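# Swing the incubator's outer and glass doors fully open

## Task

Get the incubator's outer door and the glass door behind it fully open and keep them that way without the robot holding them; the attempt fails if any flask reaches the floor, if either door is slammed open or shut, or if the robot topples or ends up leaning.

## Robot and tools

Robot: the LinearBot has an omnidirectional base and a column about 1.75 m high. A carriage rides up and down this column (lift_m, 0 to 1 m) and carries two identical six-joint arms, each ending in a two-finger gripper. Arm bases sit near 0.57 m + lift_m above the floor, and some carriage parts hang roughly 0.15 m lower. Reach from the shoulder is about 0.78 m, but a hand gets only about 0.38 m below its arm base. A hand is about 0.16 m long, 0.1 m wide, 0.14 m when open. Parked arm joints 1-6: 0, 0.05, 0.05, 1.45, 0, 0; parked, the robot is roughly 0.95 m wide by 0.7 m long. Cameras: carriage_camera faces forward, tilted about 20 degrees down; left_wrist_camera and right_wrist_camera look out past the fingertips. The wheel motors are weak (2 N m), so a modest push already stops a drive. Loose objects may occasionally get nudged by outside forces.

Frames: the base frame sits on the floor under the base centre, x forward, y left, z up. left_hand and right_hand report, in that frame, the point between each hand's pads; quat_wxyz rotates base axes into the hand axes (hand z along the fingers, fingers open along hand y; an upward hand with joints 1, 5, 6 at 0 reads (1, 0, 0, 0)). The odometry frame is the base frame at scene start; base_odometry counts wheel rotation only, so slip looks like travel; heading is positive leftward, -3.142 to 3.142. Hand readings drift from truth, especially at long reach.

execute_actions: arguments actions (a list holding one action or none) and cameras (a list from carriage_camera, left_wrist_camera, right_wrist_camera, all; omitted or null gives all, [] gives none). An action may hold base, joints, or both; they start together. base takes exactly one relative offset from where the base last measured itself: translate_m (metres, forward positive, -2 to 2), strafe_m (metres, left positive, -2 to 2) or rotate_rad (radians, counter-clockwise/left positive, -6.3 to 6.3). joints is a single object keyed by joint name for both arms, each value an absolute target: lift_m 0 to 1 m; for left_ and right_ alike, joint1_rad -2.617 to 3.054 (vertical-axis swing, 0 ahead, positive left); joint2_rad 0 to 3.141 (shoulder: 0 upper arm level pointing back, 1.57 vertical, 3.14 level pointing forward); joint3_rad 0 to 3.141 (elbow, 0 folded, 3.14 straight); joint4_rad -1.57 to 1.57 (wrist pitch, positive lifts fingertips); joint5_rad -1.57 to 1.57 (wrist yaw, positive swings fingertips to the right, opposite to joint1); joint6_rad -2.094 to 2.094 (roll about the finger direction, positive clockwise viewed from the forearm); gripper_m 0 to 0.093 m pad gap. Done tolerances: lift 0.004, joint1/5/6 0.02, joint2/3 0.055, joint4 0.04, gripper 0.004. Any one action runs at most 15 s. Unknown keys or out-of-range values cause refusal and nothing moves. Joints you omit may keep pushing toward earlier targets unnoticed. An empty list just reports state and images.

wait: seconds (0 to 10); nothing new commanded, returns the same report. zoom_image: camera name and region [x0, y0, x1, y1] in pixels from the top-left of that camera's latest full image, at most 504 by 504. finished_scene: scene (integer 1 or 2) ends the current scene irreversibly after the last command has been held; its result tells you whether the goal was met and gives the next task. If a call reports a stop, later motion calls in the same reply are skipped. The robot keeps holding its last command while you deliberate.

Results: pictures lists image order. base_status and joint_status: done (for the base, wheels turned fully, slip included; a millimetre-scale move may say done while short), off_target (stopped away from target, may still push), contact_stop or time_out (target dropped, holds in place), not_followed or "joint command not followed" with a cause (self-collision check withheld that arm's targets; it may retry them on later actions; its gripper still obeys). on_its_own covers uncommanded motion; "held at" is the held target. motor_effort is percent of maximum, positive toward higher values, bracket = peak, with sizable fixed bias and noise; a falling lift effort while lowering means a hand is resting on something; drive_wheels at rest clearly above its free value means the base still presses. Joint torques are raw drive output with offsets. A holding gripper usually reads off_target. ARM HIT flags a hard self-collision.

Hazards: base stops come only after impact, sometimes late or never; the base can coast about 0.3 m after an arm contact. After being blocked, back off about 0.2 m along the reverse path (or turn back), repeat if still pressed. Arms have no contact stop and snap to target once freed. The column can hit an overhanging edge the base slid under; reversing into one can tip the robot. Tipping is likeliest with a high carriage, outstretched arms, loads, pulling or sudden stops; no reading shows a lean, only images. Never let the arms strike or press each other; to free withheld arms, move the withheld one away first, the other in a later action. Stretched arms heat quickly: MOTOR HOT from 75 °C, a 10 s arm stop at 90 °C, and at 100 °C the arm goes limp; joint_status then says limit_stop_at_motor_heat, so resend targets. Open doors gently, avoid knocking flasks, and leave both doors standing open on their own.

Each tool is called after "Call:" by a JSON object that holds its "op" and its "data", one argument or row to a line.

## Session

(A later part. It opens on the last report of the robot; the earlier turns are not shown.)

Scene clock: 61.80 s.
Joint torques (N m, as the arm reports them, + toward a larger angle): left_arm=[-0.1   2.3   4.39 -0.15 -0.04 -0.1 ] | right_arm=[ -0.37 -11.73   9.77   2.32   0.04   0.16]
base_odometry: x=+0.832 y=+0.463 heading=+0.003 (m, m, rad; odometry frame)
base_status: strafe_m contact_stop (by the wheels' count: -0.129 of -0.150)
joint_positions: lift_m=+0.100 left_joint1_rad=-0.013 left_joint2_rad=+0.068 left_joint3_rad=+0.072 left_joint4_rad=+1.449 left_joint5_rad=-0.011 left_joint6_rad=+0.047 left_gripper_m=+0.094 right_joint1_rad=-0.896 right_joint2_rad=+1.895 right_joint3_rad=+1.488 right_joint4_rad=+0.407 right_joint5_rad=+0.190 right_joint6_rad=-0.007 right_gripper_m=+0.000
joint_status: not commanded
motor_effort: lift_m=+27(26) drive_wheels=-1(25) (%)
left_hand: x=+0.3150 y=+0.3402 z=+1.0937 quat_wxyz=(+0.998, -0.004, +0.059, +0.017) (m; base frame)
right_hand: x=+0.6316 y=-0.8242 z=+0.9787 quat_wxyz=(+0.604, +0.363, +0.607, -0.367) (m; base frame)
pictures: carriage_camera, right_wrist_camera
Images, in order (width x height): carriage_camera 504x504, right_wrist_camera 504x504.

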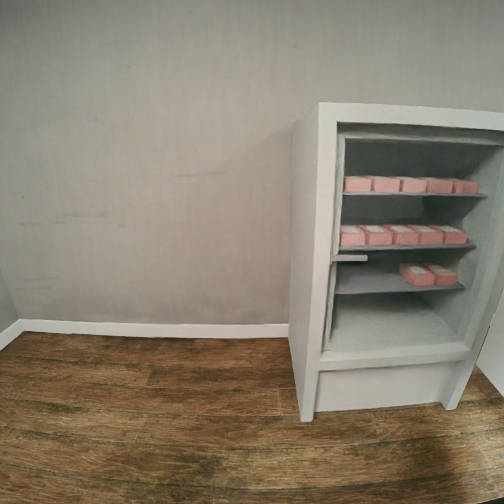

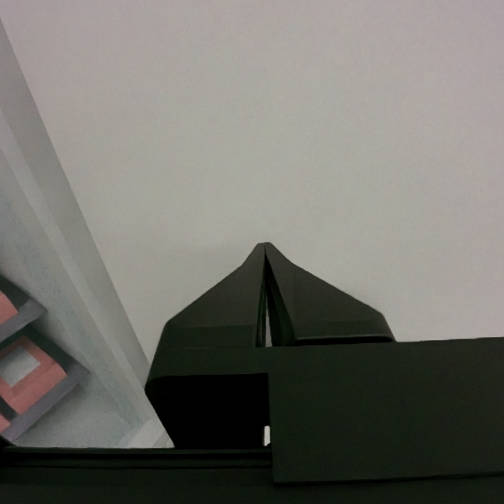

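Continue with the arm, nearer the door's free edge.

Call:
{"op": "execute_actions", "data": {
  "actions": [
    {"joints":{"right_joint1_rad":-1.2,"right_joint5_rad":0.2}}
  ],
  "cameras": []
}}

Call:
{"op": "execute_actions", "data": {
  "actions": [
    {"base":{"strafe_m":-0.1},"joints":{"right_joint1_rad":-1.35}}
  ],
  "cameras": []
}}

Call:
{"op": "execute_actions", "data": {
  "actions": [
    {"base":{"rotate_rad":-0.5},"joints":{"right_joint1_rad":-0.9}}
  ],
  "cameras": ["carriage_camera","right_wrist_camera"]
}}

Scene clock: 65.37 s.
Joint torques (N m, as the arm reports them, + toward a larger angle): left_arm=[-0.08  2.31  4.35 -0.17 -0.04 -0.1 ] | right_arm=[  0.32 -11.75   9.94   2.31  -0.06   0.17]
base_odometry: x=+0.832 y=+0.463 heading=+0.003 (m, m, rad; odometry frame)
base_status: not commanded
joint_positions: lift_m=+0.100 left_joint1_rad=-0.013 left_joint2_rad=+0.068 left_joint3_rad=+0.072 left_joint4_rad=+1.449 left_joint5_rad=-0.011 left_joint6_rad=+0.047 left_gripper_m=+0.094 right_joint1_rad=-1.204 right_joint2_rad=+1.895 right_joint3_rad=+1.488 right_joint4_rad=+0.407 right_joint5_rad=+0.202 right_joint6_rad=-0.007 right_gripper_m=+0.000
joint_status: all done
motor_effort: lift_m=+26(27) drive_wheels=-1(1) (%)
left_hand: x=+0.3150 y=+0.3402 z=+1.0937 quat_wxyz=(+0.998, -0.004, +0.059, +0.017) (m; base frame)
right_hand: x=+0.4664 y=-0.9067 z=+0.9787 quat_wxyz=(+0.538, +0.455, +0.541, -0.459) (m; base frame)
pictures: none
No camera images: the call's "cameras" was empty. Leave "cameras" out to get every camera's image.

Scene clock: 67.03 s.
Joint torques (N m, as the arm reports them, + toward a larger angle): left_arm=[-0.07  2.31  4.41 -0.14 -0.03 -0.1 ] | right_arm=[  0.37 -11.     9.99   2.38  -0.09   0.15]
base_odometry: x=+0.833 y=+0.363 heading=+0.004 (m, m, rad; odometry frame)
base_status: done
joint_positions: lift_m=+0.100 left_joint1_rad=-0.013 left_joint2_rad=+0.068 left_joint3_rad=+0.072 left_joint4_rad=+1.449 left_joint5_rad=-0.012 left_joint6_rad=+0.047 left_gripper_m=+0.094 right_joint1_rad=-1.355 right_joint2_rad=+1.887 right_joint3_rad=+1.486 right_joint4_rad=+0.403 right_joint5_rad=+0.205 right_joint6_rad=-0.006 right_gripper_m=+0.000
joint_status: all done
motor_effort: lift_m=+28(27) drive_wheels=-4(26) (%)
left_hand: x=+0.3150 y=+0.3403 z=+1.0937 quat_wxyz=(+0.998, -0.004, +0.059, +0.017) (m; base frame)
right_hand: x=+0.3780 y=-0.9258 z=+0.9814 quat_wxyz=(+0.502, +0.495, +0.504, -0.499) (m; base frame)
pictures: none
No camera images: the call's "cameras" was empty. Leave "cameras" out to get every camera's image.

Scene clock: 68.90 s.
Joint torques (N m, as the arm reports them, + toward a larger angle): left_arm=[-0.07  2.19  4.29 -0.16 -0.03 -0.1 ] | right_arm=[-10.35  -3.26  10.06   3.26   4.4    0.14]
base_odometry: x=+0.833 y=+0.363 heading=-0.491 (m, m, rad; odometry frame)
base_status: done
joint_positions: lift_m=+0.100 left_joint1_rad=-0.013 left_joint2_rad=+0.068 left_joint3_rad=+0.072 left_joint4_rad=+1.450 left_joint5_rad=-0.012 left_joint6_rad=+0.047 left_gripper_m=+0.094 right_joint1_rad=-0.749 right_joint2_rad=+1.797 right_joint3_rad=+1.486 right_joint4_rad=+0.313 right_joint5_rad=-0.215 right_joint6_rad=-0.005 right_gripper_m=+0.000
joint_status: right_joint1_rad off_target (ended at -0.748, target -0.900)
motor_effort: lift_m=+26(26) drive_wheels=+38(48) (%)
left_hand: x=+0.3148 y=+0.3403 z=+1.0937 quat_wxyz=(+0.998, -0.004, +0.058, +0.017) (m; base frame)
right_hand: x=+0.7294 y=-0.7017 z=+1.0107 quat_wxyz=(+0.682, +0.185, +0.682, -0.189) (m; base frame)
pictures: carriage_camera, right_wrist_camera
Images, in order (width x height): carriage_camera 504x504, right_wrist_camera 504x504.

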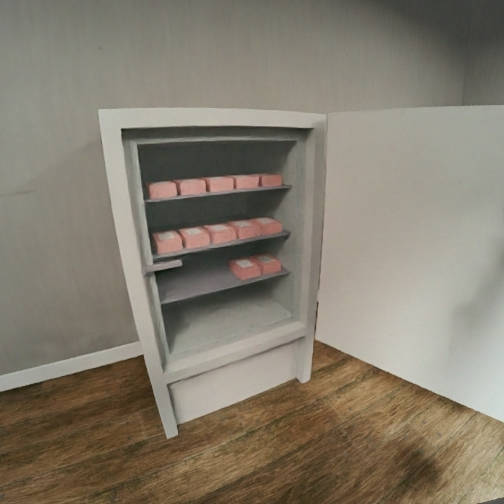

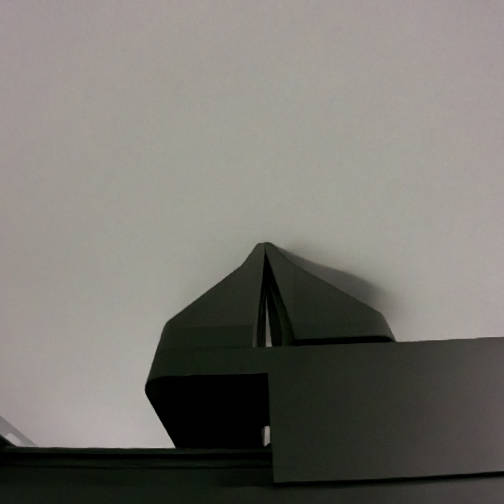

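Call:
{"op": "execute_actions", "data": {
  "actions": [
    {"base":{"rotate_rad":0.49},"joints":{"right_joint1_rad":-0.75,"right_joint5_rad":-0.2,"right_joint2_rad":1.4,"right_joint3_rad":0.8,"right_joint4_rad":0.6}}
  ],
  "cameras": []
}}

Call:
{"op": "execute_actions", "data": {
  "actions": [
    {"base":{"strafe_m":0.19},"joints":{"lift_m":0.05,"right_joint1_rad":0,"right_joint5_rad":0,"right_joint2_rad":1.7,"right_joint3_rad":0.9,"right_joint4_rad":0.8,"right_joint6_rad":1.57,"right_gripper_m":0.093}}
  ],
  "cameras": ["carriage_camera","right_wrist_camera"]
}}

Call:
{"op": "zoom_image", "data": {
  "camera": "carriage_camera",
  "region": [320, 200, 460, 310]
}}

Scene clock: 74.57 s.
Joint torques (N m, as the arm reports them, + toward a larger angle): left_arm=[-0.08  2.31  4.34 -0.09 -0.03 -0.1 ] | right_arm=[ 0.01 -6.47  7.61  2.42 -0.02  0.13]
base_odometry: x=+0.833 y=+0.363 heading=-0.002 (m, m, rad; odometry frame)
base_status: done
joint_positions: lift_m=+0.100 left_joint1_rad=-0.013 left_joint2_rad=+0.068 left_joint3_rad=+0.072 left_joint4_rad=+1.449 left_joint5_rad=-0.012 left_joint6_rad=+0.047 left_gripper_m=+0.094 right_joint1_rad=-0.751 right_joint2_rad=+1.400 right_joint3_rad=+0.814 right_joint4_rad=+0.598 right_joint5_rad=-0.202 right_joint6_rad=-0.004 right_gripper_m=+0.000
joint_status: all done
motor_effort: lift_m=+27(27) drive_wheels=-7(31) (%)
left_hand: x=+0.3150 y=+0.3403 z=+1.0937 quat_wxyz=(+0.998, -0.004, +0.059, +0.017) (m; base frame)
right_hand: x=+0.6411 y=-0.6237 z=+0.9477 quat_wxyz=(+0.684, +0.188, +0.678, -0.195) (m; base frame)
pictures: none
No camera images: the call's "cameras" was empty. Leave "cameras" out to get every camera's image.

Scene clock: 76.70 s.
Joint torques (N m, as the arm reports them, + toward a larger angle): left_arm=[-0.09  2.29  4.5  -0.14 -0.03 -0.11] | right_arm=[-0.46 -9.96  8.49  2.45 -0.04  0.11]
base_odometry: x=+0.834 y=+0.553 heading=-0.003 (m, m, rad; odometry frame)
base_status: done
joint_positions: lift_m=+0.050 left_joint1_rad=-0.013 left_joint2_rad=+0.068 left_joint3_rad=+0.071 left_joint4_rad=+1.449 left_joint5_rad=-0.011 left_joint6_rad=+0.047 left_gripper_m=+0.094 right_joint1_rad=+0.007 right_joint2_rad=+1.710 right_joint3_rad=+0.893 right_joint4_rad=+0.797 right_joint5_rad=-0.001 right_joint6_rad=+1.562 right_gripper_m=+0.093
joint_status: all done
motor_effort: lift_m=+27(26) drive_wheels=-3(21) (%)
left_hand: x=+0.3156 y=+0.3402 z=+1.0433 quat_wxyz=(+0.998, -0.004, +0.060, +0.017) (m; base frame)
right_hand: x=+0.7988 y=-0.3352 z=+0.8397 quat_wxyz=(+0.495, +0.501, +0.509, +0.495) (m; base frame)
pictures: carriage_camera, right_wrist_camera
Images, in order (width x height): carriage_camera 504x504, right_wrist_camera 504x504.

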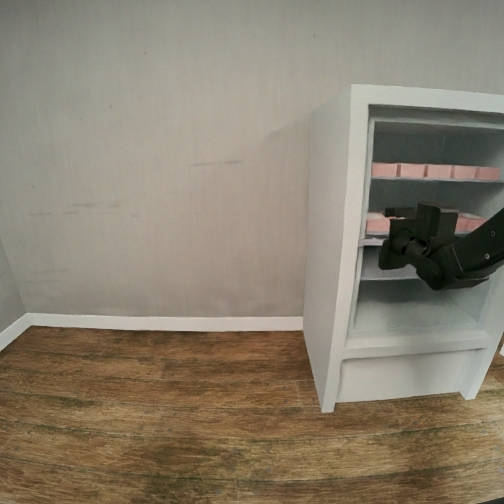

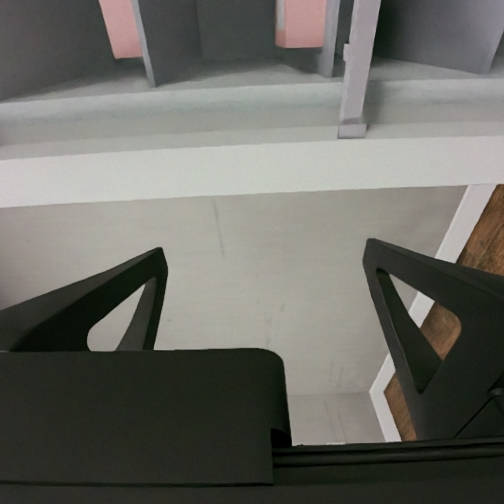

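Region (320, 200, 460, 310) of carriage_camera's 504x504 image, scaled by 3.600, with more detail than that image has; it fills the top 396 rows of this view, and the rest is white.

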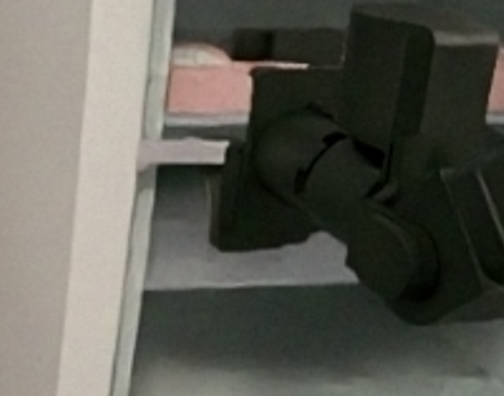

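Call:
{"op": "execute_actions", "data": {
  "actions": [
    {"base":{"translate_m":0.08},"joints":{"lift_m":0.0,"right_joint1_rad":-0.06,"right_joint5_rad":-0.06}}
  ],
  "cameras": ["carriage_camera","right_wrist_camera"]
}}

Scene clock: 81.17 s.
Joint torques (N m, as the arm reports them, + toward a larger angle): left_arm=[-0.09  2.3   4.46 -0.15 -0.03 -0.1 ] | right_arm=[ 0.2  -9.28  8.5   2.41 -0.11  0.1 ]
base_odometry: x=+0.914 y=+0.553 heading=-0.002 (m, m, rad; odometry frame)
base_status: done
joint_positions: lift_m=+0.000 left_joint1_rad=-0.013 left_joint2_rad=+0.068 left_joint3_rad=+0.071 left_joint4_rad=+1.450 left_joint5_rad=-0.012 left_joint6_rad=+0.047 left_gripper_m=+0.094 right_joint1_rad=-0.063 right_joint2_rad=+1.701 right_joint3_rad=+0.893 right_joint4_rad=+0.800 right_joint5_rad=-0.054 right_joint6_rad=+1.562 right_gripper_m=+0.093
joint_status: all done
motor_effort: lift_m=+27(28) drive_wheels=-6(21) (%)
left_hand: x=+0.3152 y=+0.3403 z=+0.9933 quat_wxyz=(+0.998, -0.004, +0.059, +0.017) (m; base frame)
right_hand: x=+0.7971 y=-0.3618 z=+0.7946 quat_wxyz=(+0.502, +0.502, +0.502, +0.494) (m; base frame)
pictures: carriage_camera, right_wrist_camera
Images, in order (width x height): carriage_camera 504x504, right_wrist_camera 504x504.

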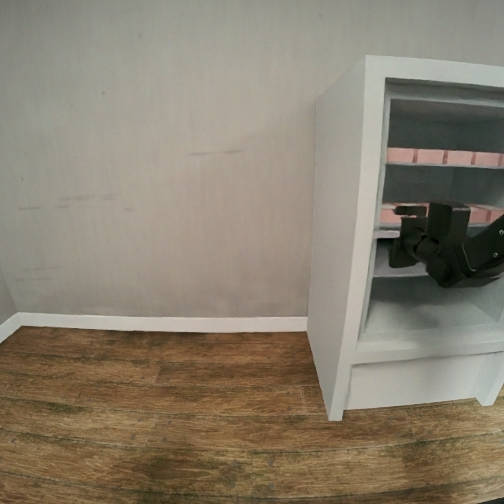

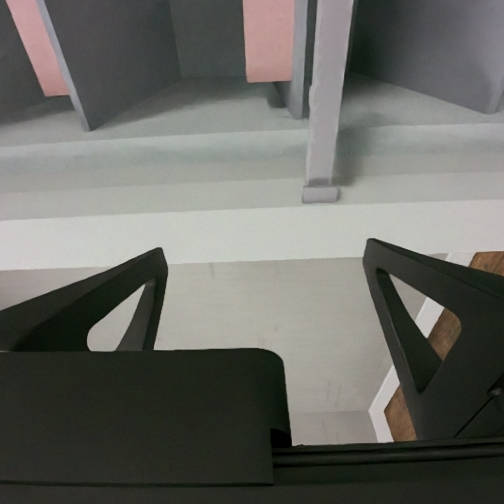

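Call:
{"op": "execute_actions", "data": {
  "actions": [
    {"base":{"translate_m":0.04},"joints":{"right_joint1_rad":-0.12,"right_joint5_rad":-0.12,"right_joint2_rad":1.76,"right_joint4_rad":0.87}}
  ],
  "cameras": ["right_wrist_camera"]
}}

Scene clock: 83.77 s.
Joint torques (N m, as the arm reports them, + toward a larger angle): left_arm=[-0.13  2.32  4.38 -0.17 -0.03 -0.1 ] | right_arm=[ 0.12 -8.35  8.46  2.37 -0.12  0.1 ]
base_odometry: x=+0.954 y=+0.553 heading=-0.001 (m, m, rad; odometry frame)
base_status: done
joint_positions: lift_m=+0.000 left_joint1_rad=-0.013 left_joint2_rad=+0.068 left_joint3_rad=+0.071 left_joint4_rad=+1.451 left_joint5_rad=-0.012 left_joint6_rad=+0.047 left_gripper_m=+0.094 right_joint1_rad=-0.122 right_joint2_rad=+1.744 right_joint3_rad=+0.893 right_joint4_rad=+0.873 right_joint5_rad=-0.113 right_joint6_rad=+1.562 right_gripper_m=+0.093
joint_status: all done
motor_effort: lift_m=+27(27) drive_wheels=-6(23) (%)
left_hand: x=+0.3150 y=+0.3403 z=+0.9934 quat_wxyz=(+0.998, -0.004, +0.059, +0.017) (m; base frame)
right_hand: x=+0.8003 y=-0.3826 z=+0.7913 quat_wxyz=(+0.511, +0.494, +0.495, +0.500) (m; base frame)
pictures: right_wrist_camera
Images, in order (width x height): right_wrist_camera 504x504.

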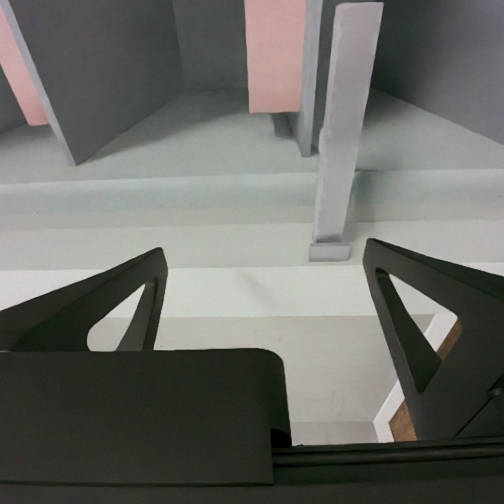

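Call:
{"op": "execute_actions", "data": {
  "actions": [
    {"base":{"strafe_m":-0.02},"joints":{"right_joint2_rad":1.88,"right_joint4_rad":0.96}}
  ],
  "cameras": []
}}

Call:
{"op": "execute_actions", "data": {
  "actions": [
    {"base":{"translate_m":0.04}}
  ],
  "cameras": ["carriage_camera","right_wrist_camera"]
}}

Scene clock: 87.63 s.
Joint torques (N m, as the arm reports them, + toward a larger angle): left_arm=[-0.07  2.31  4.54 -0.2  -0.06 -0.1 ] | right_arm=[  0.09 -10.23   7.68   2.44  -0.09   0.09]
base_odometry: x=+0.954 y=+0.534 heading=-0.001 (m, m, rad; odometry frame)
base_status: done
joint_positions: lift_m=+0.000 left_joint1_rad=-0.013 left_joint2_rad=+0.068 left_joint3_rad=+0.071 left_joint4_rad=+1.451 left_joint5_rad=-0.012 left_joint6_rad=+0.047 left_gripper_m=+0.094 right_joint1_rad=-0.120 right_joint2_rad=+1.877 right_joint3_rad=+0.893 right_joint4_rad=+0.959 right_joint5_rad=-0.115 right_joint6_rad=+1.562 right_gripper_m=+0.093
joint_status: all done
motor_effort: lift_m=+27(26) drive_wheels=-5(18) (%)
left_hand: x=+0.3149 y=+0.3403 z=+0.9934 quat_wxyz=(+0.998, -0.004, +0.058, +0.017) (m; base frame)
right_hand: x=+0.8134 y=-0.3826 z=+0.7452 quat_wxyz=(+0.496, +0.506, +0.506, +0.491) (m; base frame)
pictures: none
No camera images: the call's "cameras" was empty. Leave "cameras" out to get every camera's image.

Scene clock: 88.83 s.
Joint torques (N m, as the arm reports them, + toward a larger angle): left_arm=[-0.2   2.32  4.37 -0.16 -0.01 -0.11] | right_arm=[  0.03 -10.1    7.85   2.42  -0.1    0.1 ]
base_odometry: x=+0.994 y=+0.533 heading=-0.001 (m, m, rad; odometry frame)
base_status: done
joint_positions: lift_m=+0.000 left_joint1_rad=-0.013 left_joint2_rad=+0.068 left_joint3_rad=+0.071 left_joint4_rad=+1.451 left_joint5_rad=-0.012 left_joint6_rad=+0.047 left_gripper_m=+0.094 right_joint1_rad=-0.120 right_joint2_rad=+1.877 right_joint3_rad=+0.893 right_joint4_rad=+0.960 right_joint5_rad=-0.115 right_joint6_rad=+1.562 right_gripper_m=+0.093
joint_status: not commanded
motor_effort: lift_m=+27(27) drive_wheels=-6(21) (%)
left_hand: x=+0.3149 y=+0.3403 z=+0.9934 quat_wxyz=(+0.998, -0.004, +0.058, +0.017) (m; base frame)
right_hand: x=+0.8134 y=-0.3828 z=+0.7455 quat_wxyz=(+0.497, +0.506, +0.506, +0.491) (m; base frame)
pictures: carriage_camera, right_wrist_camera
Images, in order (width x height): carriage_camera 504x504, right_wrist_camera 504x504.

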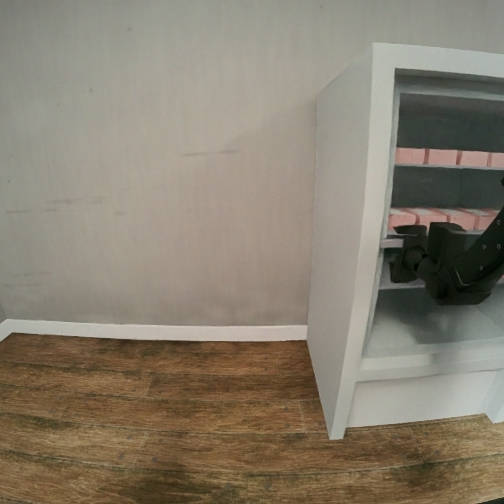

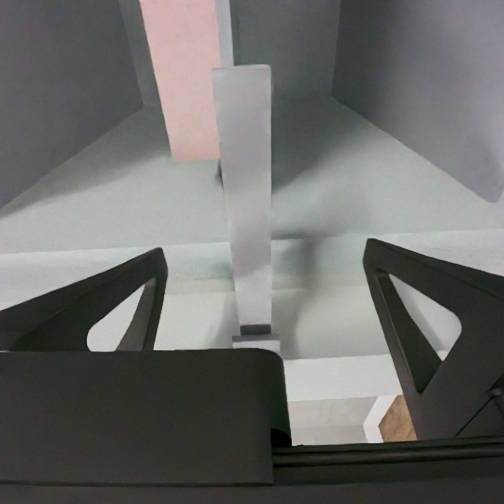

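Call:
{"op": "execute_actions", "data": {
  "actions": [
    {"base":{"translate_m":0.035}}
  ],
  "cameras": ["right_wrist_camera"]
}}

Call:
{"op": "execute_actions", "data": {
  "actions": [
    {"joints":{"right_gripper_m":0}}
  ],
  "cameras": ["right_wrist_camera"]
}}

Call:
{"op": "execute_actions", "data": {
  "actions": [
    {"base":{"translate_m":-0.05}}
  ],
  "cameras": ["carriage_camera","right_wrist_camera"]
}}

Scene clock: 92.73 s.
Joint torques (N m, as the arm reports them, + toward a larger angle): left_arm=[-0.08  2.3   4.22 -0.15 -0.03 -0.1 ] | right_arm=[ 0.27 -7.16 13.47  1.84  0.    0.1 ]
base_odometry: x=+1.028 y=+0.533 heading=-0.002 (m, m, rad; odometry frame)
base_status: done
joint_positions: lift_m=+0.000 left_joint1_rad=-0.013 left_joint2_rad=+0.068 left_joint3_rad=+0.071 left_joint4_rad=+1.450 left_joint5_rad=-0.012 left_joint6_rad=+0.047 left_gripper_m=+0.094 right_joint1_rad=-0.124 right_joint2_rad=+1.845 right_joint3_rad=+0.822 right_joint4_rad=+1.017 right_joint5_rad=-0.124 right_joint6_rad=+1.562 right_gripper_m=+0.093
joint_status: not commanded
motor_effort: lift_m=+27(27) drive_wheels=+24(23) (%)
left_hand: x=+0.3151 y=+0.3403 z=+0.9933 quat_wxyz=(+0.998, -0.004, +0.059, +0.017) (m; base frame)
right_hand: x=+0.7985 y=-0.3814 z=+0.7455 quat_wxyz=(+0.501, +0.500, +0.503, +0.497) (m; base frame)
pictures: right_wrist_camera
Images, in order (width x height): right_wrist_camera 504x504.

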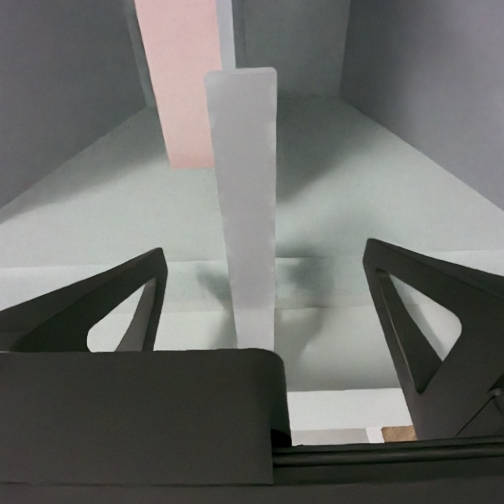

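Scene clock: 93.47 s.
Joint torques (N m, as the arm reports them, + toward a larger angle): left_arm=[-0.07  2.29  4.63 -0.15 -0.04 -0.1 ] | right_arm=[ 0.27 -6.48 13.46  1.83 -0.03  0.1 ]
base_odometry: x=+1.028 y=+0.533 heading=-0.002 (m, m, rad; odometry frame)
base_status: not commanded
joint_positions: lift_m=+0.000 left_joint1_rad=-0.013 left_joint2_rad=+0.068 left_joint3_rad=+0.071 left_joint4_rad=+1.450 left_joint5_rad=-0.012 left_joint6_rad=+0.047 left_gripper_m=+0.094 right_joint1_rad=-0.124 right_joint2_rad=+1.837 right_joint3_rad=+0.824 right_joint4_rad=+1.017 right_joint5_rad=-0.124 right_joint6_rad=+1.563 right_gripper_m=+0.015
joint_status: right_gripper_m off_target (ended at +0.015, target +0.000)
motor_effort: lift_m=+26(27) drive_wheels=+22(24) (%)
left_hand: x=+0.3151 y=+0.3403 z=+0.9933 quat_wxyz=(+0.998, -0.004, +0.059, +0.017) (m; base frame)
right_hand: x=+0.7982 y=-0.3814 z=+0.7500 quat_wxyz=(+0.503, +0.497, +0.501, +0.499) (m; base frame)
pictures: right_wrist_camera
Images, in order (width x height): right_wrist_camera 504x504.

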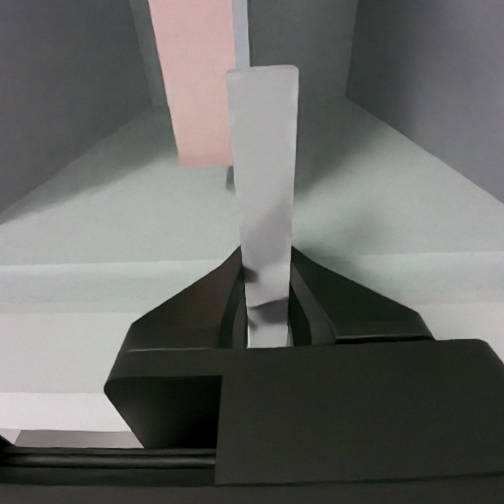

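Scene clock: 94.70 s.
Joint torques (N m, as the arm reports them, + toward a larger angle): left_arm=[-0.17  2.31  4.6  -0.13 -0.04 -0.11] | right_arm=[ -0.06 -15.48  -0.13   2.57  -0.23   0.1 ]
base_odometry: x=+0.982 y=+0.533 heading=+0.001 (m, m, rad; odometry frame)
base_status: translate_m contact_stop (by the wheels' count: -0.046 of -0.050)
joint_positions: lift_m=+0.000 left_joint1_rad=-0.013 left_joint2_rad=+0.068 left_joint3_rad=+0.070 left_joint4_rad=+1.450 left_joint5_rad=-0.012 left_joint6_rad=+0.047 left_gripper_m=+0.094 right_joint1_rad=-0.119 right_joint2_rad=+1.938 right_joint3_rad=+0.992 right_joint4_rad=+0.941 right_joint5_rad=-0.100 right_joint6_rad=+1.562 right_gripper_m=+0.015
joint_status: not commanded
motor_effort: lift_m=+27(27) drive_wheels=-20(37) (%)
left_hand: x=+0.3155 y=+0.3403 z=+0.9931 quat_wxyz=(+0.998, -0.004, +0.060, +0.017) (m; base frame)
right_hand: x=+0.8348 y=-0.3871 z=+0.7521 quat_wxyz=(+0.505, +0.504, +0.498, +0.492) (m; base frame)
pictures: carriage_camera, right_wrist_camera
Images, in order (width x height): carriage_camera 504x504, right_wrist_camera 504x504.

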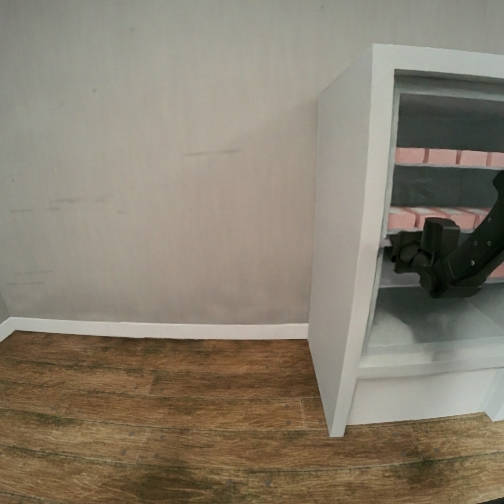

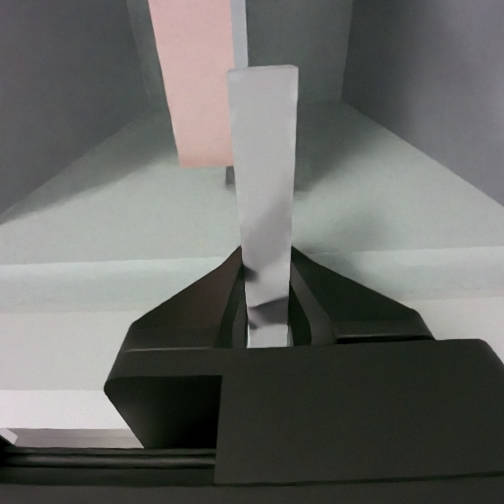

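Call:
{"op": "execute_actions", "data": {
  "actions": [
    {"base":{"translate_m":0.027},"joints":{"right_joint6_rad":1.9,"lift_m":0.01}}
  ],
  "cameras": ["right_wrist_camera"]
}}

Scene clock: 97.97 s.
Joint torques (N m, as the arm reports them, + toward a larger angle): left_arm=[-0.1   2.17  4.6  -0.14 -0.02 -0.09] | right_arm=[ -0.06 -10.57   7.83   2.45  -0.22   2.  ]
base_odometry: x=+1.009 y=+0.533 heading=+0.000 (m, m, rad; odometry frame)
base_status: done
joint_positions: lift_m=+0.010 left_joint1_rad=-0.013 left_joint2_rad=+0.068 left_joint3_rad=+0.070 left_joint4_rad=+1.450 left_joint5_rad=-0.012 left_joint6_rad=+0.047 left_gripper_m=+0.094 right_joint1_rad=-0.120 right_joint2_rad=+1.883 right_joint3_rad=+0.892 right_joint4_rad=+0.957 right_joint5_rad=-0.102 right_joint6_rad=+1.697 right_gripper_m=+0.017
joint_status: right_joint6_rad off_target (ended at +1.697, target +1.900); the others done
motor_effort: lift_m=+31(31) drive_wheels=+9(18) (%)
left_hand: x=+0.3154 y=+0.3403 z=+1.0028 quat_wxyz=(+0.998, -0.004, +0.059, +0.017) (m; base frame)
right_hand: x=+0.8135 y=-0.3849 z=+0.7510 quat_wxyz=(+0.463, +0.544, +0.469, +0.518) (m; base frame)
pictures: right_wrist_camera
Images, in order (width x height): right_wrist_camera 504x504.

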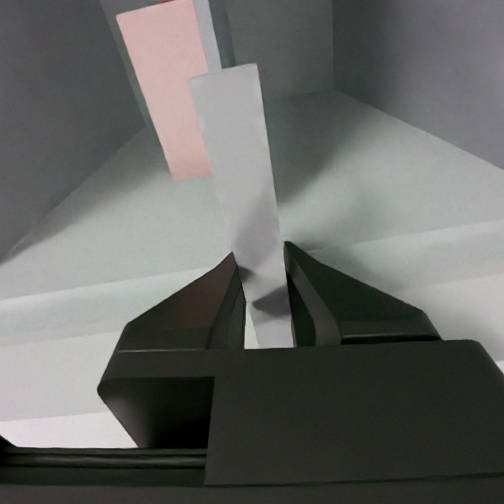

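Blocked that way; try the other.

Call:
{"op": "execute_actions", "data": {
  "actions": [
    {"joints":{"right_joint6_rad":1.25,"lift_m":0.0,"right_joint2_rad":1.9}}
  ],
  "cameras": ["right_wrist_camera"]
}}

Scene clock: 100.43 s.
Joint torques (N m, as the arm reports them, + toward a larger angle): left_arm=[-0.1   2.33  4.59 -0.16 -0.03 -0.1 ] | right_arm=[ 0.23 -9.04  7.93  2.21 -0.17 -0.22]
base_odometry: x=+1.009 y=+0.533 heading=+0.000 (m, m, rad; odometry frame)
base_status: not commanded
joint_positions: lift_m=+0.000 left_joint1_rad=-0.013 left_joint2_rad=+0.068 left_joint3_rad=+0.070 left_joint4_rad=+1.450 left_joint5_rad=-0.012 left_joint6_rad=+0.047 left_gripper_m=+0.094 right_joint1_rad=-0.123 right_joint2_rad=+1.883 right_joint3_rad=+0.892 right_joint4_rad=+0.980 right_joint5_rad=-0.110 right_joint6_rad=+1.275 right_gripper_m=+0.015
joint_status: right_joint6_rad off_target (ended at +1.275, target +1.250); the others done
motor_effort: lift_m=+27(28) drive_wheels=+8(9) (%)
left_hand: x=+0.3154 y=+0.3403 z=+0.9931 quat_wxyz=(+0.998, -0.004, +0.059, +0.017) (m; base frame)
right_hand: x=+0.8135 y=-0.3853 z=+0.7470 quat_wxyz=(+0.568, +0.427, +0.568, +0.415) (m; base frame)
pictures: right_wrist_camera
Images, in order (width x height): right_wrist_camera 504x504.

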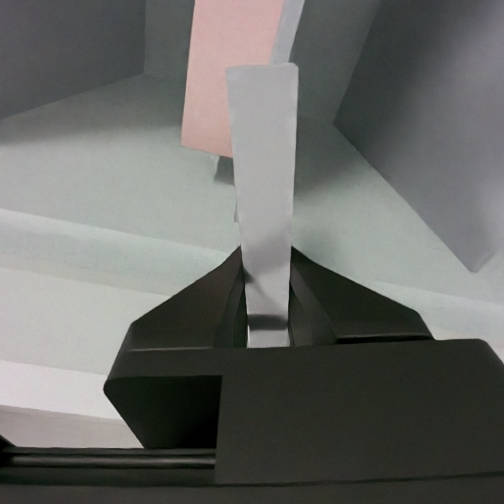

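Call:
{"op": "execute_actions", "data": {
  "actions": [
    {"joints":{"right_joint6_rad":0.7,"lift_m":0.015,"right_joint1_rad":-0.1}}
  ],
  "cameras": []
}}

Call:
{"op": "execute_actions", "data": {
  "actions": [
    {"joints":{"right_joint6_rad":0.0,"lift_m":0.025,"right_joint1_rad":-0.06}}
  ],
  "cameras": ["carriage_camera","right_wrist_camera"]
}}

Scene clock: 103.63 s.
Joint torques (N m, as the arm reports them, + toward a larger angle): left_arm=[-0.09  2.36  4.55 -0.14 -0.03 -0.1 ] | right_arm=[ 1.46 -9.95  8.08  2.78 -0.44 -0.41]
base_odometry: x=+1.009 y=+0.533 heading=+0.000 (m, m, rad; odometry frame)
base_status: not commanded
joint_positions: lift_m=+0.015 left_joint1_rad=-0.013 left_joint2_rad=+0.068 left_joint3_rad=+0.070 left_joint4_rad=+1.450 left_joint5_rad=-0.012 left_joint6_rad=+0.047 left_gripper_m=+0.094 right_joint1_rad=-0.121 right_joint2_rad=+1.894 right_joint3_rad=+0.889 right_joint4_rad=+0.926 right_joint5_rad=-0.083 right_joint6_rad=+0.747 right_gripper_m=+0.015
joint_status: right_joint1_rad off_target (ended at -0.121, target -0.100); right_joint6_rad off_target (ended at +0.747, target +0.700); the others done
motor_effort: lift_m=+32(39) drive_wheels=+9(10) (%)
left_hand: x=+0.3154 y=+0.3403 z=+1.0077 quat_wxyz=(+0.998, -0.004, +0.059, +0.017) (m; base frame)
right_hand: x=+0.8132 y=-0.3887 z=+0.7413 quat_wxyz=(+0.636, +0.283, +0.678, +0.238) (m; base frame)
pictures: none
No camera images: the call's "cameras" was empty. Leave "cameras" out to get every camera's image.

Scene clock: 104.87 s.
Joint torques (N m, as the arm reports them, + toward a larger angle): left_arm=[-0.09  2.28  4.61 -0.15 -0.03 -0.09] | right_arm=[  3.88 -11.04   8.28   3.03  -1.11  -0.42]
base_odometry: x=+1.009 y=+0.533 heading=+0.000 (m, m, rad; odometry frame)
base_status: not commanded
joint_positions: lift_m=+0.025 left_joint1_rad=-0.013 left_joint2_rad=+0.068 left_joint3_rad=+0.070 left_joint4_rad=+1.449 left_joint5_rad=-0.012 left_joint6_rad=+0.047 left_gripper_m=+0.094 right_joint1_rad=-0.117 right_joint2_rad=+1.907 right_joint3_rad=+0.886 right_joint4_rad=+0.902 right_joint5_rad=-0.022 right_joint6_rad=+0.053 right_gripper_m=+0.015
joint_status: right_joint1_rad off_target (ended at -0.116, target -0.060); right_joint6_rad off_target (ended at +0.053, target +0.000); the others done
motor_effort: lift_m=+32(40) drive_wheels=+8(9) (%)
left_hand: x=+0.3156 y=+0.3403 z=+1.0177 quat_wxyz=(+0.998, -0.004, +0.060, +0.017) (m; base frame)
right_hand: x=+0.8121 y=-0.3967 z=+0.7374 quat_wxyz=(+0.663, +0.056, +0.746, -0.013) (m; base frame)
pictures: carriage_camera, right_wrist_camera
Images, in order (width x height): carriage_camera 504x504, right_wrist_camera 504x504.

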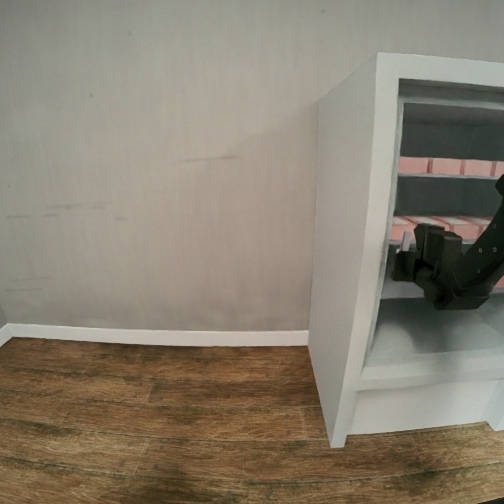

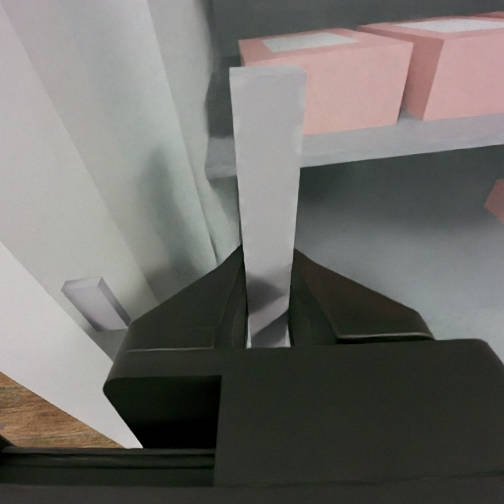

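Unlatched. Relax and pull.

Call:
{"op": "execute_actions", "data": {
  "actions": [
    {"base":{"translate_m":-0.08},"joints":{"lift_m":0.0,"right_joint1_rad":-0.24,"right_joint5_rad":-0.33}}
  ],
  "cameras": ["carriage_camera"]
}}

Call:
{"op": "execute_actions", "data": {
  "actions": [
    {"base":{"translate_m":-0.13},"joints":{"right_joint1_rad":-0.62,"right_joint5_rad":-1.0}}
  ],
  "cameras": ["carriage_camera","right_wrist_camera"]
}}

Scene clock: 108.27 s.
Joint torques (N m, as the arm reports them, + toward a larger angle): left_arm=[ 0.01  2.16  4.49 -0.09 -0.02 -0.1 ] | right_arm=[ -0.38 -10.68   7.69   2.2    0.08  -0.12]
base_odometry: x=+0.929 y=+0.532 heading=+0.000 (m, m, rad; odometry frame)
base_status: done
joint_positions: lift_m=+0.000 left_joint1_rad=-0.013 left_joint2_rad=+0.068 left_joint3_rad=+0.070 left_joint4_rad=+1.448 left_joint5_rad=-0.012 left_joint6_rad=+0.047 left_gripper_m=+0.094 right_joint1_rad=-0.236 right_joint2_rad=+1.903 right_joint3_rad=+0.895 right_joint4_rad=+0.971 right_joint5_rad=-0.341 right_joint6_rad=+0.022 right_gripper_m=+0.015
joint_status: all done
on_its_own: right_joint6_rad moved -0.031 toward your old target +0.000
motor_effort: lift_m=+26(24) drive_wheels=-3(23) (%)
left_hand: x=+0.3159 y=+0.3403 z=+0.9931 quat_wxyz=(+0.998, -0.004, +0.060, +0.017) (m; base frame)
right_hand: x=+0.8073 y=-0.4050 z=+0.7360 quat_wxyz=(+0.693, -0.025, +0.719, +0.049) (m; base frame)
pictures: carriage_camera
Images, in order (width x height): carriage_camera 504x504.

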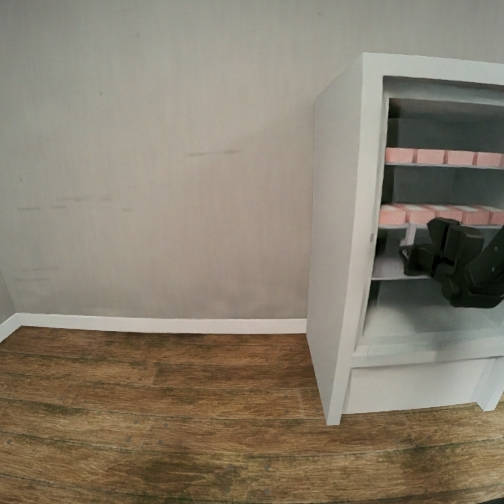

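Scene clock: 110.10 s.
Joint torques (N m, as the arm reports them, + toward a larger angle): left_arm=[-0.09  2.23  4.67 -0.11 -0.02 -0.1 ] | right_arm=[ -0.79 -10.36   7.51   2.     0.5    0.22]
base_odometry: x=+0.799 y=+0.532 heading=+0.000 (m, m, rad; odometry frame)
base_status: done
joint_positions: lift_m=+0.000 left_joint1_rad=-0.013 left_joint2_rad=+0.068 left_joint3_rad=+0.070 left_joint4_rad=+1.448 left_joint5_rad=-0.012 left_joint6_rad=+0.047 left_gripper_m=+0.094 right_joint1_rad=-0.608 right_joint2_rad=+1.903 right_joint3_rad=+0.892 right_joint4_rad=+0.962 right_joint5_rad=-1.051 right_joint6_rad=-0.013 right_gripper_m=+0.015
joint_status: right_joint5_rad off_target (ended at -1.052, target -1.000); the others done
on_its_own: right_joint6_rad moved -0.035 to your old target +0.000
motor_effort: lift_m=+27(26) drive_wheels=-3(24) (%)
left_hand: x=+0.3160 y=+0.3403 z=+0.9931 quat_wxyz=(+0.998, -0.004, +0.060, +0.017) (m; base frame)
right_hand: x=+0.7363 y=-0.4712 z=+0.7365 quat_wxyz=(+0.679, -0.147, +0.700, +0.164) (m; base frame)
pictures: carriage_camera, right_wrist_camera
Images, in order (width x height): carriage_camera 504x504, right_wrist_camera 504x504.

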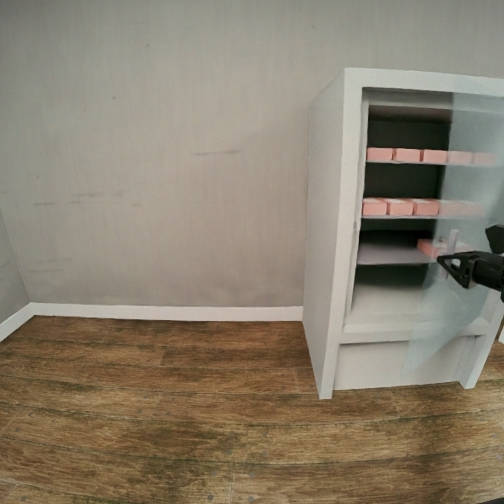

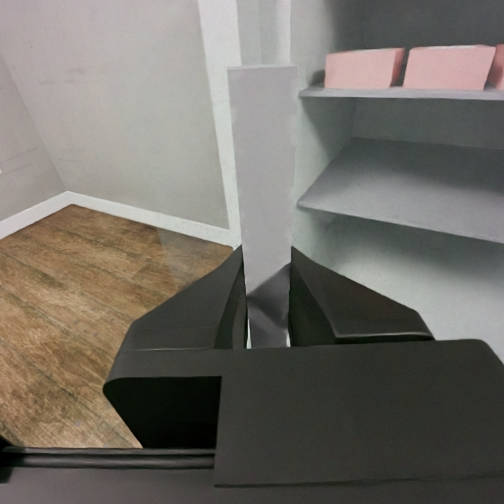

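Call:
{"op": "execute_actions", "data": {
  "actions": [
    {"joints":{"right_joint5_rad":-1.05,"right_gripper_m":0.093}}
  ],
  "cameras": []
}}

Call:
{"op": "execute_actions", "data": {
  "actions": [
    {"base":{"translate_m":-0.12}}
  ],
  "cameras": []
}}

Call:
{"op": "execute_actions", "data": {
  "actions": [
    {"joints":{"right_joint1_rad":0.1,"right_joint5_rad":0,"right_gripper_m":0.0,"lift_m":0.15}}
  ],
  "cameras": []
}}

Call:
{"op": "execute_actions", "data": {
  "actions": [
    {"base":{"translate_m":0.23}}
  ],
  "cameras": ["carriage_camera"]
}}

Call:
{"op": "execute_actions", "data": {
  "actions": [
    {"joints":{"right_joint1_rad":-0.15,"right_joint5_rad":0.4}}
  ],
  "cameras": ["carriage_camera"]
}}

Call:
{"op": "execute_actions", "data": {
  "actions": [
    {"joints":{"right_joint1_rad":-0.4,"right_joint5_rad":0.6}}
  ],
  "cameras": ["carriage_camera","right_wrist_camera"]
}}

Scene clock: 114.67 s.
Joint torques (N m, as the arm reports them, + toward a larger angle): left_arm=[-0.09  2.29  4.56 -0.13 -0.03 -0.11] | right_arm=[ -0.48 -10.32   7.52   2.     0.04   0.18]
base_odometry: x=+0.799 y=+0.532 heading=+0.000 (m, m, rad; odometry frame)
base_status: not commanded
joint_positions: lift_m=+0.000 left_joint1_rad=-0.013 left_joint2_rad=+0.068 left_joint3_rad=+0.070 left_joint4_rad=+1.448 left_joint5_rad=-0.012 left_joint6_rad=+0.047 left_gripper_m=+0.094 right_joint1_rad=-0.612 right_joint2_rad=+1.903 right_joint3_rad=+0.892 right_joint4_rad=+0.963 right_joint5_rad=-1.059 right_joint6_rad=-0.009 right_gripper_m=+0.093
joint_status: all done
motor_effort: lift_m=+27(28) drive_wheels=-3(3) (%)
left_hand: x=+0.3160 y=+0.3403 z=+0.9931 quat_wxyz=(+0.998, -0.004, +0.060, +0.017) (m; base frame)
right_hand: x=+0.7352 y=-0.4719 z=+0.7366 quat_wxyz=(+0.679, -0.147, +0.700, +0.166) (m; base frame)
pictures: none
No camera images: the call's "cameras" was empty. Leave "cameras" out to get every camera's image.

Scene clock: 116.43 s.
Joint torques (N m, as the arm reports them, + toward a larger angle): left_arm=[-0.1   2.28  4.72 -0.12 -0.03 -0.1 ] | right_arm=[ -0.31 -10.4    7.51   2.02   0.01   0.18]
base_odometry: x=+0.679 y=+0.532 heading=+0.000 (m, m, rad; odometry frame)
base_status: done
joint_positions: lift_m=+0.000 left_joint1_rad=-0.013 left_joint2_rad=+0.068 left_joint3_rad=+0.070 left_joint4_rad=+1.448 left_joint5_rad=-0.012 left_joint6_rad=+0.047 left_gripper_m=+0.094 right_joint1_rad=-0.615 right_joint2_rad=+1.903 right_joint3_rad=+0.892 right_joint4_rad=+0.963 right_joint5_rad=-1.057 right_joint6_rad=-0.008 right_gripper_m=+0.093
joint_status: not commanded
motor_effort: lift_m=+27(25) drive_wheels=-3(22) (%)
left_hand: x=+0.3160 y=+0.3403 z=+0.9931 quat_wxyz=(+0.998, -0.004, +0.060, +0.017) (m; base frame)
right_hand: x=+0.7350 y=-0.4732 z=+0.7366 quat_wxyz=(+0.679, -0.145, +0.701, +0.165) (m; base frame)
pictures: none
No camera images: the call's "cameras" was empty. Leave "cameras" out to get every camera's image.

Scene clock: 117.90 s.
Joint torques (N m, as the arm reports them, + toward a larger angle): left_arm=[-0.07  2.15  4.66 -0.13 -0.03 -0.11] | right_arm=[ -0.2  -10.47   7.79   2.33   0.04   0.17]
base_odometry: x=+0.679 y=+0.532 heading=+0.000 (m, m, rad; odometry frame)
base_status: not commanded
joint_positions: lift_m=+0.150 left_joint1_rad=-0.013 left_joint2_rad=+0.068 left_joint3_rad=+0.070 left_joint4_rad=+1.448 left_joint5_rad=-0.012 left_joint6_rad=+0.047 left_gripper_m=+0.094 right_joint1_rad=+0.103 right_joint2_rad=+1.900 right_joint3_rad=+0.892 right_joint4_rad=+0.970 right_joint5_rad=-0.008 right_joint6_rad=-0.007 right_gripper_m=+0.000
joint_status: all done
motor_effort: lift_m=+31(38) drive_wheels=-1(3) (%)
left_hand: x=+0.3160 y=+0.3403 z=+1.1428 quat_wxyz=(+0.998, -0.004, +0.060, +0.017) (m; base frame)
right_hand: x=+0.8144 y=-0.2825 z=+0.8853 quat_wxyz=(+0.692, -0.043, +0.719, +0.036) (m; base frame)
pictures: none
No camera images: the call's "cameras" was empty. Leave "cameras" out to get every camera's image.

Scene clock: 120.20 s.
Joint torques (N m, as the arm reports them, + toward a larger angle): left_arm=[-0.08  2.29  4.65 -0.19 -0.03 -0.1 ] | right_arm=[ -0.18 -10.46   7.8    2.35   0.02   0.17]
base_odometry: x=+0.909 y=+0.531 heading=-0.001 (m, m, rad; odometry frame)
base_status: done
joint_positions: lift_m=+0.150 left_joint1_rad=-0.013 left_joint2_rad=+0.068 left_joint3_rad=+0.070 left_joint4_rad=+1.447 left_joint5_rad=-0.012 left_joint6_rad=+0.047 left_gripper_m=+0.094 right_joint1_rad=+0.103 right_joint2_rad=+1.900 right_joint3_rad=+0.892 right_joint4_rad=+0.967 right_joint5_rad=-0.007 right_joint6_rad=-0.007 right_gripper_m=+0.000
joint_status: not commanded
motor_effort: lift_m=+31(30) drive_wheels=-6(22) (%)
left_hand: x=+0.3162 y=+0.3403 z=+1.1427 quat_wxyz=(+0.998, -0.004, +0.061, +0.017) (m; base frame)
right_hand: x=+0.8145 y=-0.2829 z=+0.8847 quat_wxyz=(+0.692, -0.042, +0.720, +0.035) (m; base frame)
pictures: carriage_camera
Images, in order (width x height): carriage_camera 504x504.

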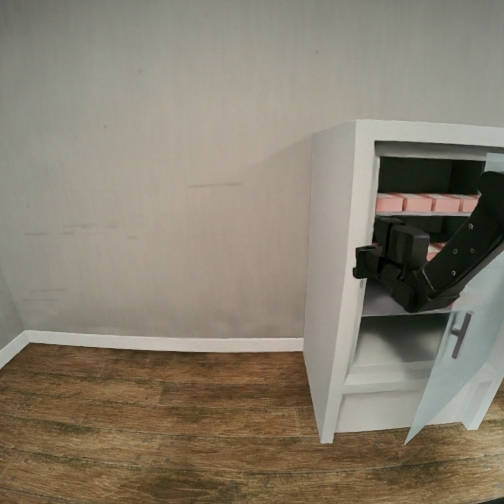

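Scene clock: 121.20 s.
Joint torques (N m, as the arm reports them, + toward a larger angle): left_arm=[-0.11  2.31  4.55 -0.12 -0.03 -0.11] | right_arm=[  0.48 -10.46   7.77   2.28   0.01   0.17]
base_odometry: x=+0.909 y=+0.531 heading=-0.001 (m, m, rad; odometry frame)
base_status: not commanded
joint_positions: lift_m=+0.150 left_joint1_rad=-0.013 left_joint2_rad=+0.068 left_joint3_rad=+0.070 left_joint4_rad=+1.447 left_joint5_rad=-0.012 left_joint6_rad=+0.047 left_gripper_m=+0.094 right_joint1_rad=-0.157 right_joint2_rad=+1.900 right_joint3_rad=+0.892 right_joint4_rad=+0.967 right_joint5_rad=+0.395 right_joint6_rad=-0.007 right_gripper_m=+0.000
joint_status: all done
motor_effort: lift_m=+30(31) drive_wheels=-5(6) (%)
left_hand: x=+0.3162 y=+0.3403 z=+1.1427 quat_wxyz=(+0.998, -0.004, +0.061, +0.017) (m; base frame)
right_hand: x=+0.7873 y=-0.4855 z=+0.8852 quat_wxyz=(+0.665, +0.189, +0.695, -0.197) (m; base frame)
pictures: carriage_camera
Images, in order (width x height): carriage_camera 504x504.

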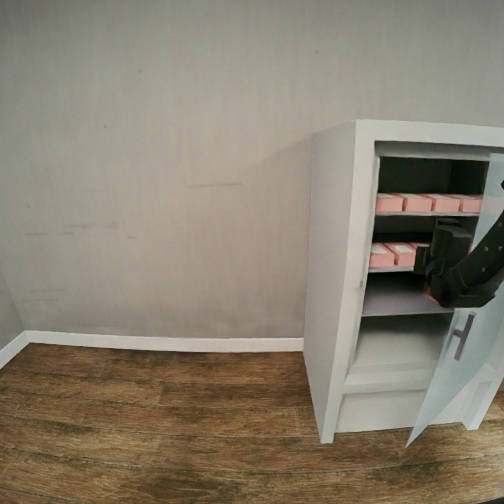

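Scene clock: 122.07 s.
Joint torques (N m, as the arm reports them, + toward a larger angle): left_arm=[-0.08  2.34  4.63 -0.17 -0.03 -0.1 ] | right_arm=[-8.73 -8.81 10.08  1.7   0.33  0.13]
base_odometry: x=+0.909 y=+0.531 heading=+0.000 (m, m, rad; odometry frame)
base_status: not commanded
joint_positions: lift_m=+0.150 left_joint1_rad=-0.013 left_joint2_rad=+0.068 left_joint3_rad=+0.070 left_joint4_rad=+1.448 left_joint5_rad=-0.012 left_joint6_rad=+0.047 left_gripper_m=+0.094 right_joint1_rad=-0.272 right_joint2_rad=+1.885 right_joint3_rad=+0.861 right_joint4_rad=+1.017 right_joint5_rad=+0.566 right_joint6_rad=-0.001 right_gripper_m=+0.000
joint_status: right_joint1_rad off_target (ended at -0.272, target -0.400); right_joint5_rad off_target (ended at +0.566, target +0.600)
motor_effort: lift_m=+31(32) drive_wheels=+11(14) (%)
left_hand: x=+0.3160 y=+0.3403 z=+1.1428 quat_wxyz=(+0.998, -0.004, +0.060, +0.017) (m; base frame)
right_hand: x=+0.7412 y=-0.5615 z=+0.8918 quat_wxyz=(+0.644, +0.287, +0.649, -0.288) (m; base frame)
pictures: carriage_camera, right_wrist_camera
Images, in order (width x height): carriage_camera 504x504, right_wrist_camera 504x504.

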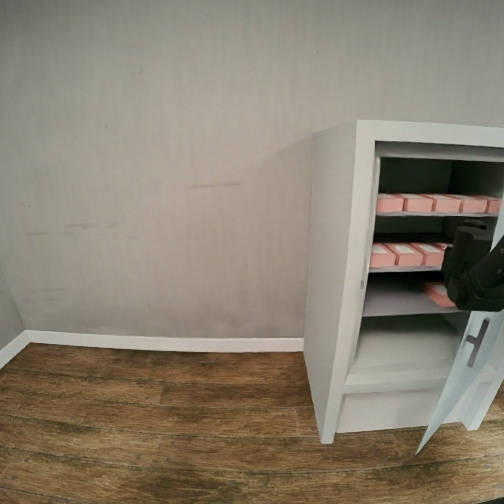

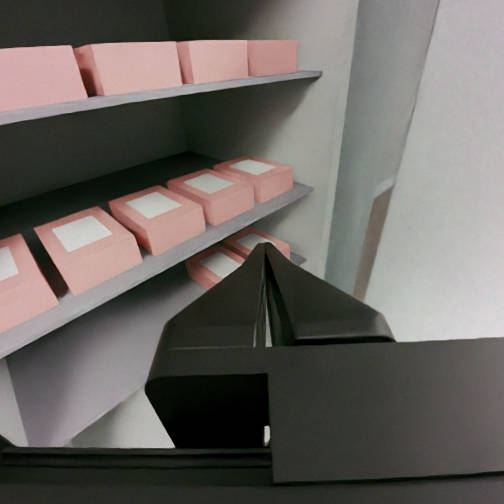

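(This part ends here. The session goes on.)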